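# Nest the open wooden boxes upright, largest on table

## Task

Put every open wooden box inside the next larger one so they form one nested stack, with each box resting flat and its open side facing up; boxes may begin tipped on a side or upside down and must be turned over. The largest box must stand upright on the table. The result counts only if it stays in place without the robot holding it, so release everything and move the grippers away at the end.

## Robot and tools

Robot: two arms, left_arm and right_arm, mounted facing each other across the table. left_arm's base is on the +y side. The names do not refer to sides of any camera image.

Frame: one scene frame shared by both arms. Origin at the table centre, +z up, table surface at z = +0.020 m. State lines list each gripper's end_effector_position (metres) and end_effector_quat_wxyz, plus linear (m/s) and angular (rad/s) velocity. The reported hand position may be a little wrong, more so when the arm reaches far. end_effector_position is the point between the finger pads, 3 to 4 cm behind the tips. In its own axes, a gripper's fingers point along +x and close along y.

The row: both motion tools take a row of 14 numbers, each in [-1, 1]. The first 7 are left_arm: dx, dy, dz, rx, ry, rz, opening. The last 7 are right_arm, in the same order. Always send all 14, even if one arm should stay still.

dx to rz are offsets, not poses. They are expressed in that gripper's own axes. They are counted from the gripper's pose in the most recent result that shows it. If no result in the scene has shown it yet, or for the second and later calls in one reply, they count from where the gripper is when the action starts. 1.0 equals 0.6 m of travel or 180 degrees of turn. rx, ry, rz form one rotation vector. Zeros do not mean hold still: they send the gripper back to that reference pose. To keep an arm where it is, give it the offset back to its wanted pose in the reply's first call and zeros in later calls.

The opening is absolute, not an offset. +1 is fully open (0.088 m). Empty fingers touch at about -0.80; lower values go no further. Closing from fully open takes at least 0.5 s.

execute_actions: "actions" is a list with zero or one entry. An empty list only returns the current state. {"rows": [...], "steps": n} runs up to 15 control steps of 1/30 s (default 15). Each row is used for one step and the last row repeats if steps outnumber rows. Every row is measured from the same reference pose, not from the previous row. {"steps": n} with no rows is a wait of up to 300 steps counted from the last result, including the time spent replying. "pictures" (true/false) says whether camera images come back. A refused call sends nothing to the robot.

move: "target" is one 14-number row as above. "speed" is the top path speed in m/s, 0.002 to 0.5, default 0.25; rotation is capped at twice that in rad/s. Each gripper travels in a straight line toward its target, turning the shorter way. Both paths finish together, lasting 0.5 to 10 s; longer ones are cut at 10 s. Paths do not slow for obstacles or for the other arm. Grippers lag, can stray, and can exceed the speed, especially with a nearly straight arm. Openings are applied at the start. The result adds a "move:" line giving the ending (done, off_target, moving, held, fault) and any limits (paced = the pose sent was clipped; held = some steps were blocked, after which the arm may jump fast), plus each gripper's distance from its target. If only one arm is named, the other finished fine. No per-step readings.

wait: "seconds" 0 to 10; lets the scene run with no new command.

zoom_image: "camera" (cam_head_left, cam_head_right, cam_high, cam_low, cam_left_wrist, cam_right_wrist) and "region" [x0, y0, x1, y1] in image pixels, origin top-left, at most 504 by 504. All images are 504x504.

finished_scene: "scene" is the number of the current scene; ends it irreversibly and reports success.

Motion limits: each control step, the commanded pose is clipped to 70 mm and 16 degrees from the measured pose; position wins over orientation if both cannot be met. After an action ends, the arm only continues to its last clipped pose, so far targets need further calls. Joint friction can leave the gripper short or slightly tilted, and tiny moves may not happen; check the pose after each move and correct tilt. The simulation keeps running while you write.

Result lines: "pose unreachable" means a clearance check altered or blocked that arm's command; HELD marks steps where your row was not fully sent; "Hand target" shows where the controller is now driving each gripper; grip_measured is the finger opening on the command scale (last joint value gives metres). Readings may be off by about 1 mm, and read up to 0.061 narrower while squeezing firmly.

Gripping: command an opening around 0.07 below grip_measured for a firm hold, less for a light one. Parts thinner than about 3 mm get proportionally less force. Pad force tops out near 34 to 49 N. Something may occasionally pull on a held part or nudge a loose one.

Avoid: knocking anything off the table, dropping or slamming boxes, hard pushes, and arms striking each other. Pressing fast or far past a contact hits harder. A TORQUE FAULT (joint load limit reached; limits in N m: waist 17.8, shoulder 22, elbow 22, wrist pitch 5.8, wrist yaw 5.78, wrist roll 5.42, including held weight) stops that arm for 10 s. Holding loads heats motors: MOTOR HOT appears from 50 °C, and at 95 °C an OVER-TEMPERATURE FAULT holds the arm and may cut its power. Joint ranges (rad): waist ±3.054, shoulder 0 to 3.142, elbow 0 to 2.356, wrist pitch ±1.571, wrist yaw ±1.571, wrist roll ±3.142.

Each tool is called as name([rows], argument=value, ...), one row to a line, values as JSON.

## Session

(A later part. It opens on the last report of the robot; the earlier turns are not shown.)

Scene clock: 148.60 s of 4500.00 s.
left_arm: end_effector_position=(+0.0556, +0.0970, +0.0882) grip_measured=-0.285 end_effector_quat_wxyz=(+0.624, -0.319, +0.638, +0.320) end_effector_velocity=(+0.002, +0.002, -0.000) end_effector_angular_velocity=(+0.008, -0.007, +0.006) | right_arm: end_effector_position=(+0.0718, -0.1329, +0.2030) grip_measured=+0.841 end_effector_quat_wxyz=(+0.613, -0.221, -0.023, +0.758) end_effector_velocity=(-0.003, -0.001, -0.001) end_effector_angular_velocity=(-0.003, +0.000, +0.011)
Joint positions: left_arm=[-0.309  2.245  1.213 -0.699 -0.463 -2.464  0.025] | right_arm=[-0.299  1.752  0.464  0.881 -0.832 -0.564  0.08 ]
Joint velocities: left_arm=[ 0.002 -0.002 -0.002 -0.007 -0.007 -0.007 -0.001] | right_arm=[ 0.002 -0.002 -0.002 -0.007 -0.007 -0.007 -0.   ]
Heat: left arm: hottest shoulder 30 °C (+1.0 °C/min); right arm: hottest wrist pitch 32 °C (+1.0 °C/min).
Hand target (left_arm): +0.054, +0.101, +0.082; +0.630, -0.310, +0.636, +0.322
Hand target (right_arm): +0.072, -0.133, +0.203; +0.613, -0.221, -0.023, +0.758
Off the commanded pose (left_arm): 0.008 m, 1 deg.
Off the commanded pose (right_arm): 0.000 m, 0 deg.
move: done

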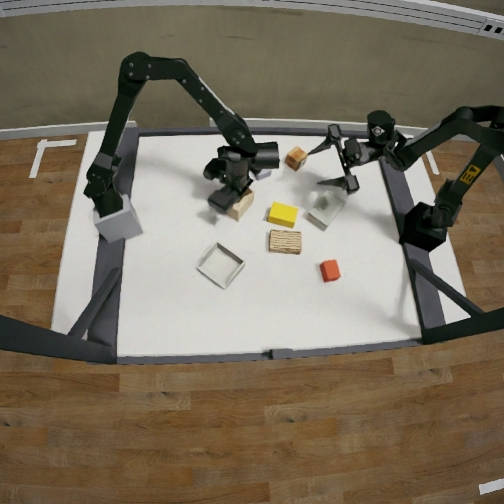

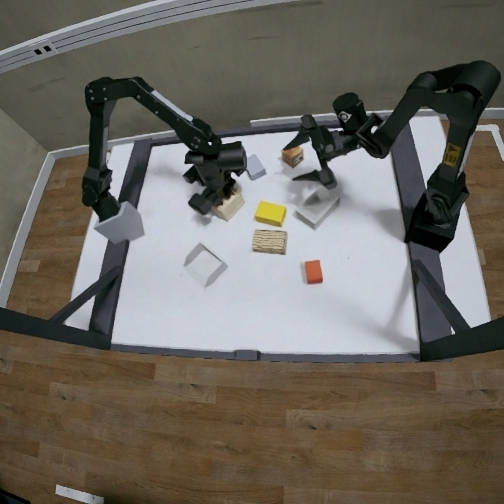

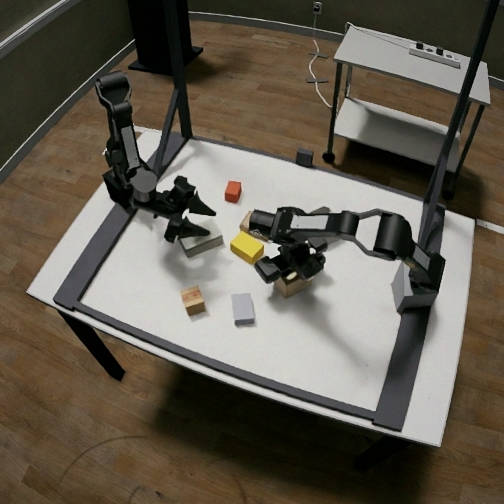

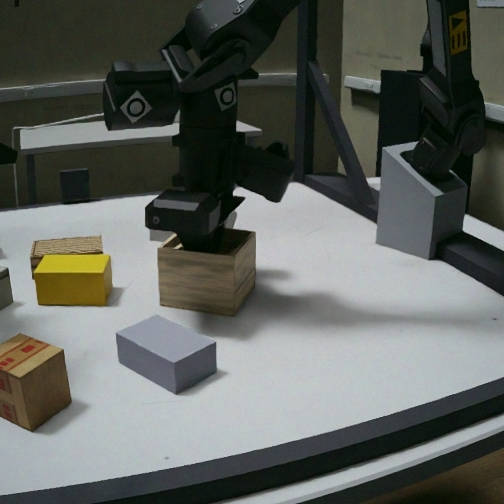

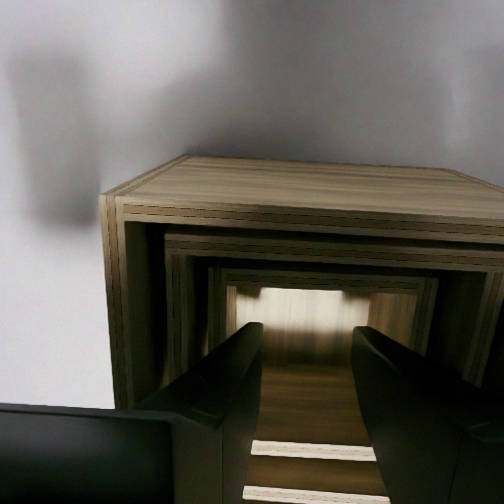

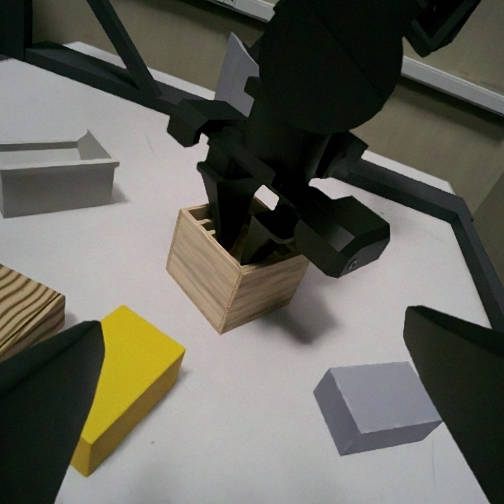

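move(target=[0,0,0,0,0,0,-0.7,0,0,0,0,0,0,0.84])

move(target=[-0.2,0,0,0,0,0,-0.7,0,0,0,0,0,0,0.84])

Scene clock: 151.17 s of 4500.00 s.
left_arm: end_effector_position=(+0.0556, +0.0969, +0.0882) grip_measured=-0.697 end_effector_quat_wxyz=(+0.624, -0.319, +0.638, +0.320) end_effector_velocity=(+0.002, -0.001, -0.000) end_effector_angular_velocity=(-0.005, -0.007, +0.013) | right_arm: end_effector_position=(+0.0718, -0.1329, +0.2030) grip_measured=+0.841 end_effector_quat_wxyz=(+0.613, -0.221, -0.023, +0.758) end_effector_velocity=(-0.003, -0.001, -0.003) end_effector_angular_velocity=(-0.015, +0.010, +0.010)
Joint positions: left_arm=[-0.309  2.245  1.213 -0.698 -0.463 -2.464  0.005] | right_arm=[-0.299  1.752  0.464  0.881 -0.832 -0.564  0.08 ]
Joint velocities: left_arm=[ 0.002 -0.002 -0.002  0.007 -0.007 -0.007 -0.   ] | right_arm=[ 0.002 -0.002 -0.002 -0.022 -0.007 -0.007  0.   ]
Heat: left arm: hottest shoulder 30 °C (+1.0 °C/min); right arm: hottest wrist pitch 32 °C (+1.0 °C/min).
Hand target (left_arm): +0.056, +0.097, +0.088; +0.624, -0.319, +0.638, +0.320
Hand target (right_arm): +0.072, -0.133, +0.203; +0.613, -0.221, -0.023, +0.758
Off the commanded pose (left_arm): 0.000 m, 0 deg.
Off the commanded pose (right_arm): 0.000 m, 0 deg.
move: done

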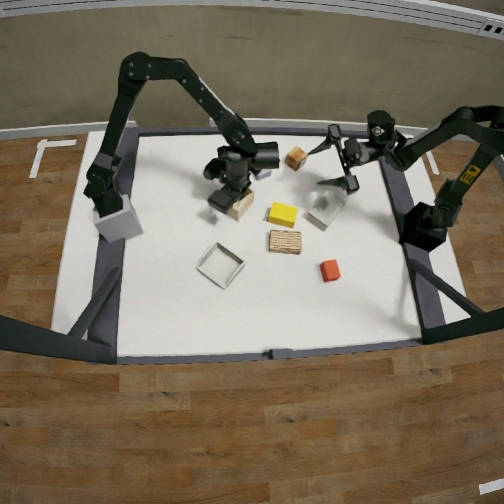

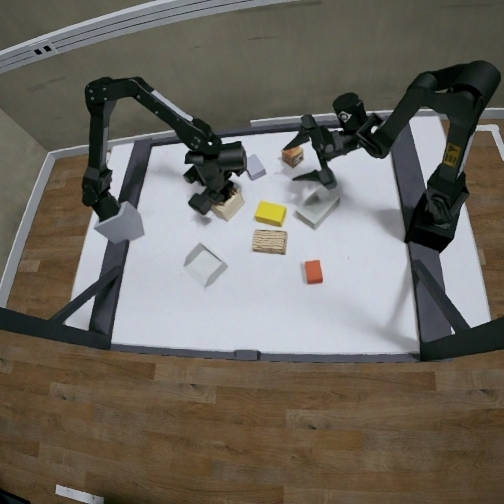

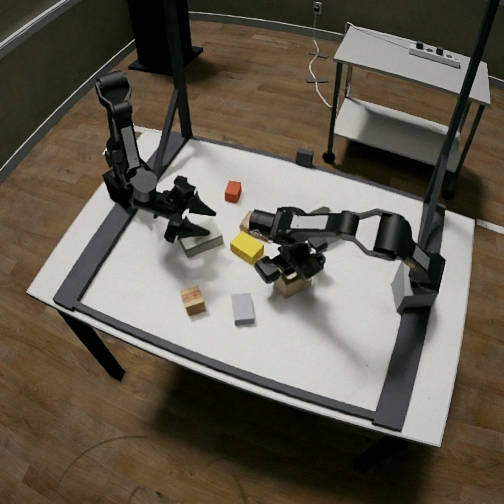

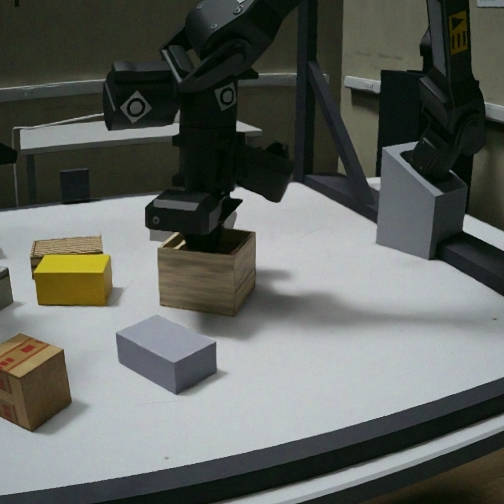

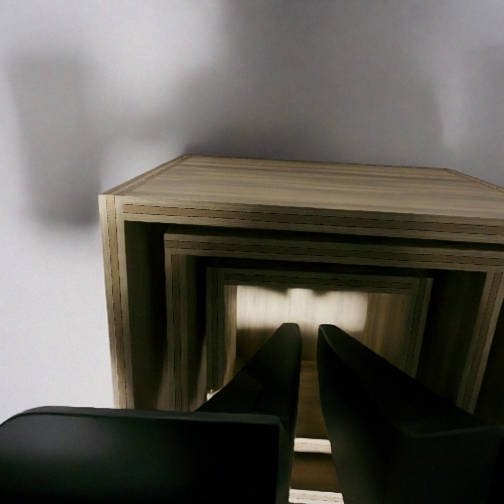

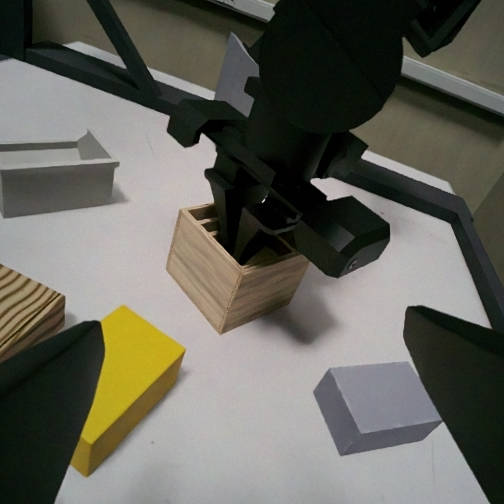

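Scene clock: 152.13 s of 4500.00 s.
left_arm: end_effector_position=(+0.0585, +0.0998, +0.2043) grip_measured=-0.697 end_effector_quat_wxyz=(+0.629, -0.315, +0.635, +0.318) end_effector_velocity=(+0.004, -0.001, +0.003) end_effector_angular_velocity=(-0.006, -0.022, -0.008) | right_arm: end_effector_position=(+0.0718, -0.1329, +0.2030) grip_measured=+0.841 end_effector_quat_wxyz=(+0.613, -0.221, -0.023, +0.758) end_effector_velocity=(+0.001, -0.002, -0.005) end_effector_angular_velocity=(-0.018, -0.006, -0.005)
Joint positions: left_arm=[-0.451  2.105  1.461 -1.163 -0.443 -2.613  0.005] | right_arm=[-0.299  1.752  0.464  0.881 -0.832 -0.564  0.08 ]
Joint velocities: left_arm=[-0.002 -0.002  0.007 -0.007 -0.022  0.007  0.   ] | right_arm=[-0.002  0.002 -0.002 -0.022  0.007 -0.022 -0.   ]
Heat: left arm: hottest shoulder 30 °C (+1.0 °C/min); right arm: hottest wrist pitch 32 °C (+1.0 °C/min).
Hand target (left_arm): +0.059, +0.098, +0.208; +0.624, -0.320, +0.637, +0.320
Hand target (right_arm): +0.072, -0.133, +0.203; +0.613, -0.221, -0.023, +0.758
Off the commanded pose (left_arm): 0.004 m, 1 deg.
Off the commanded pose (right_arm): 0.000 m, 0 deg.
move: done

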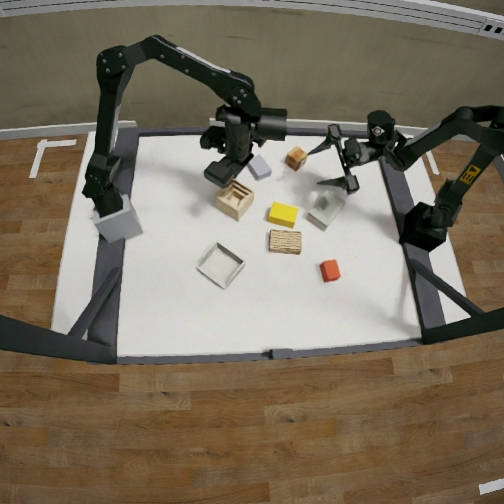

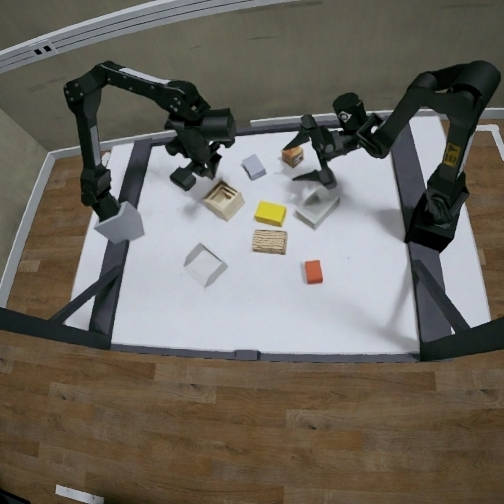

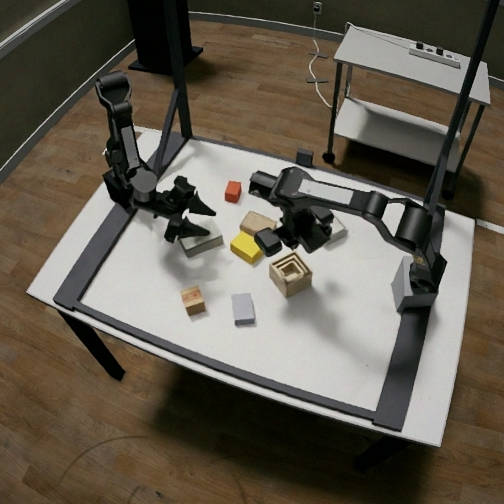

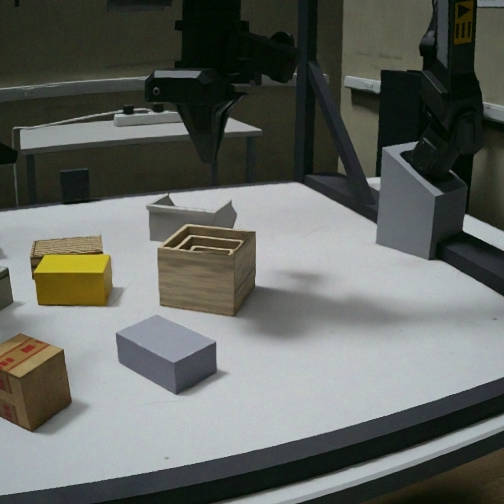

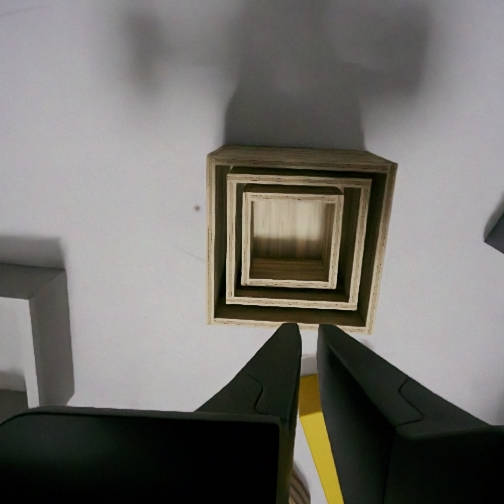

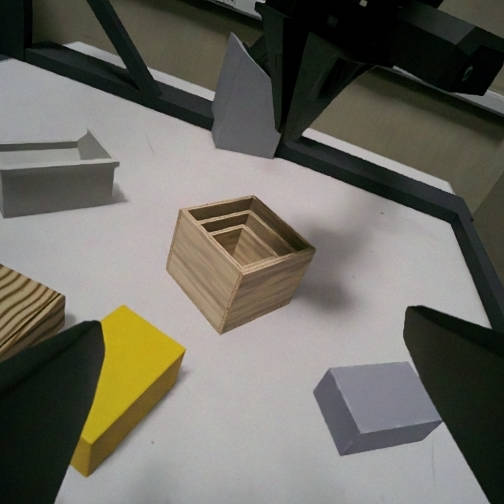

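finished_scene(scene=1)

The scene is finished: the task was done.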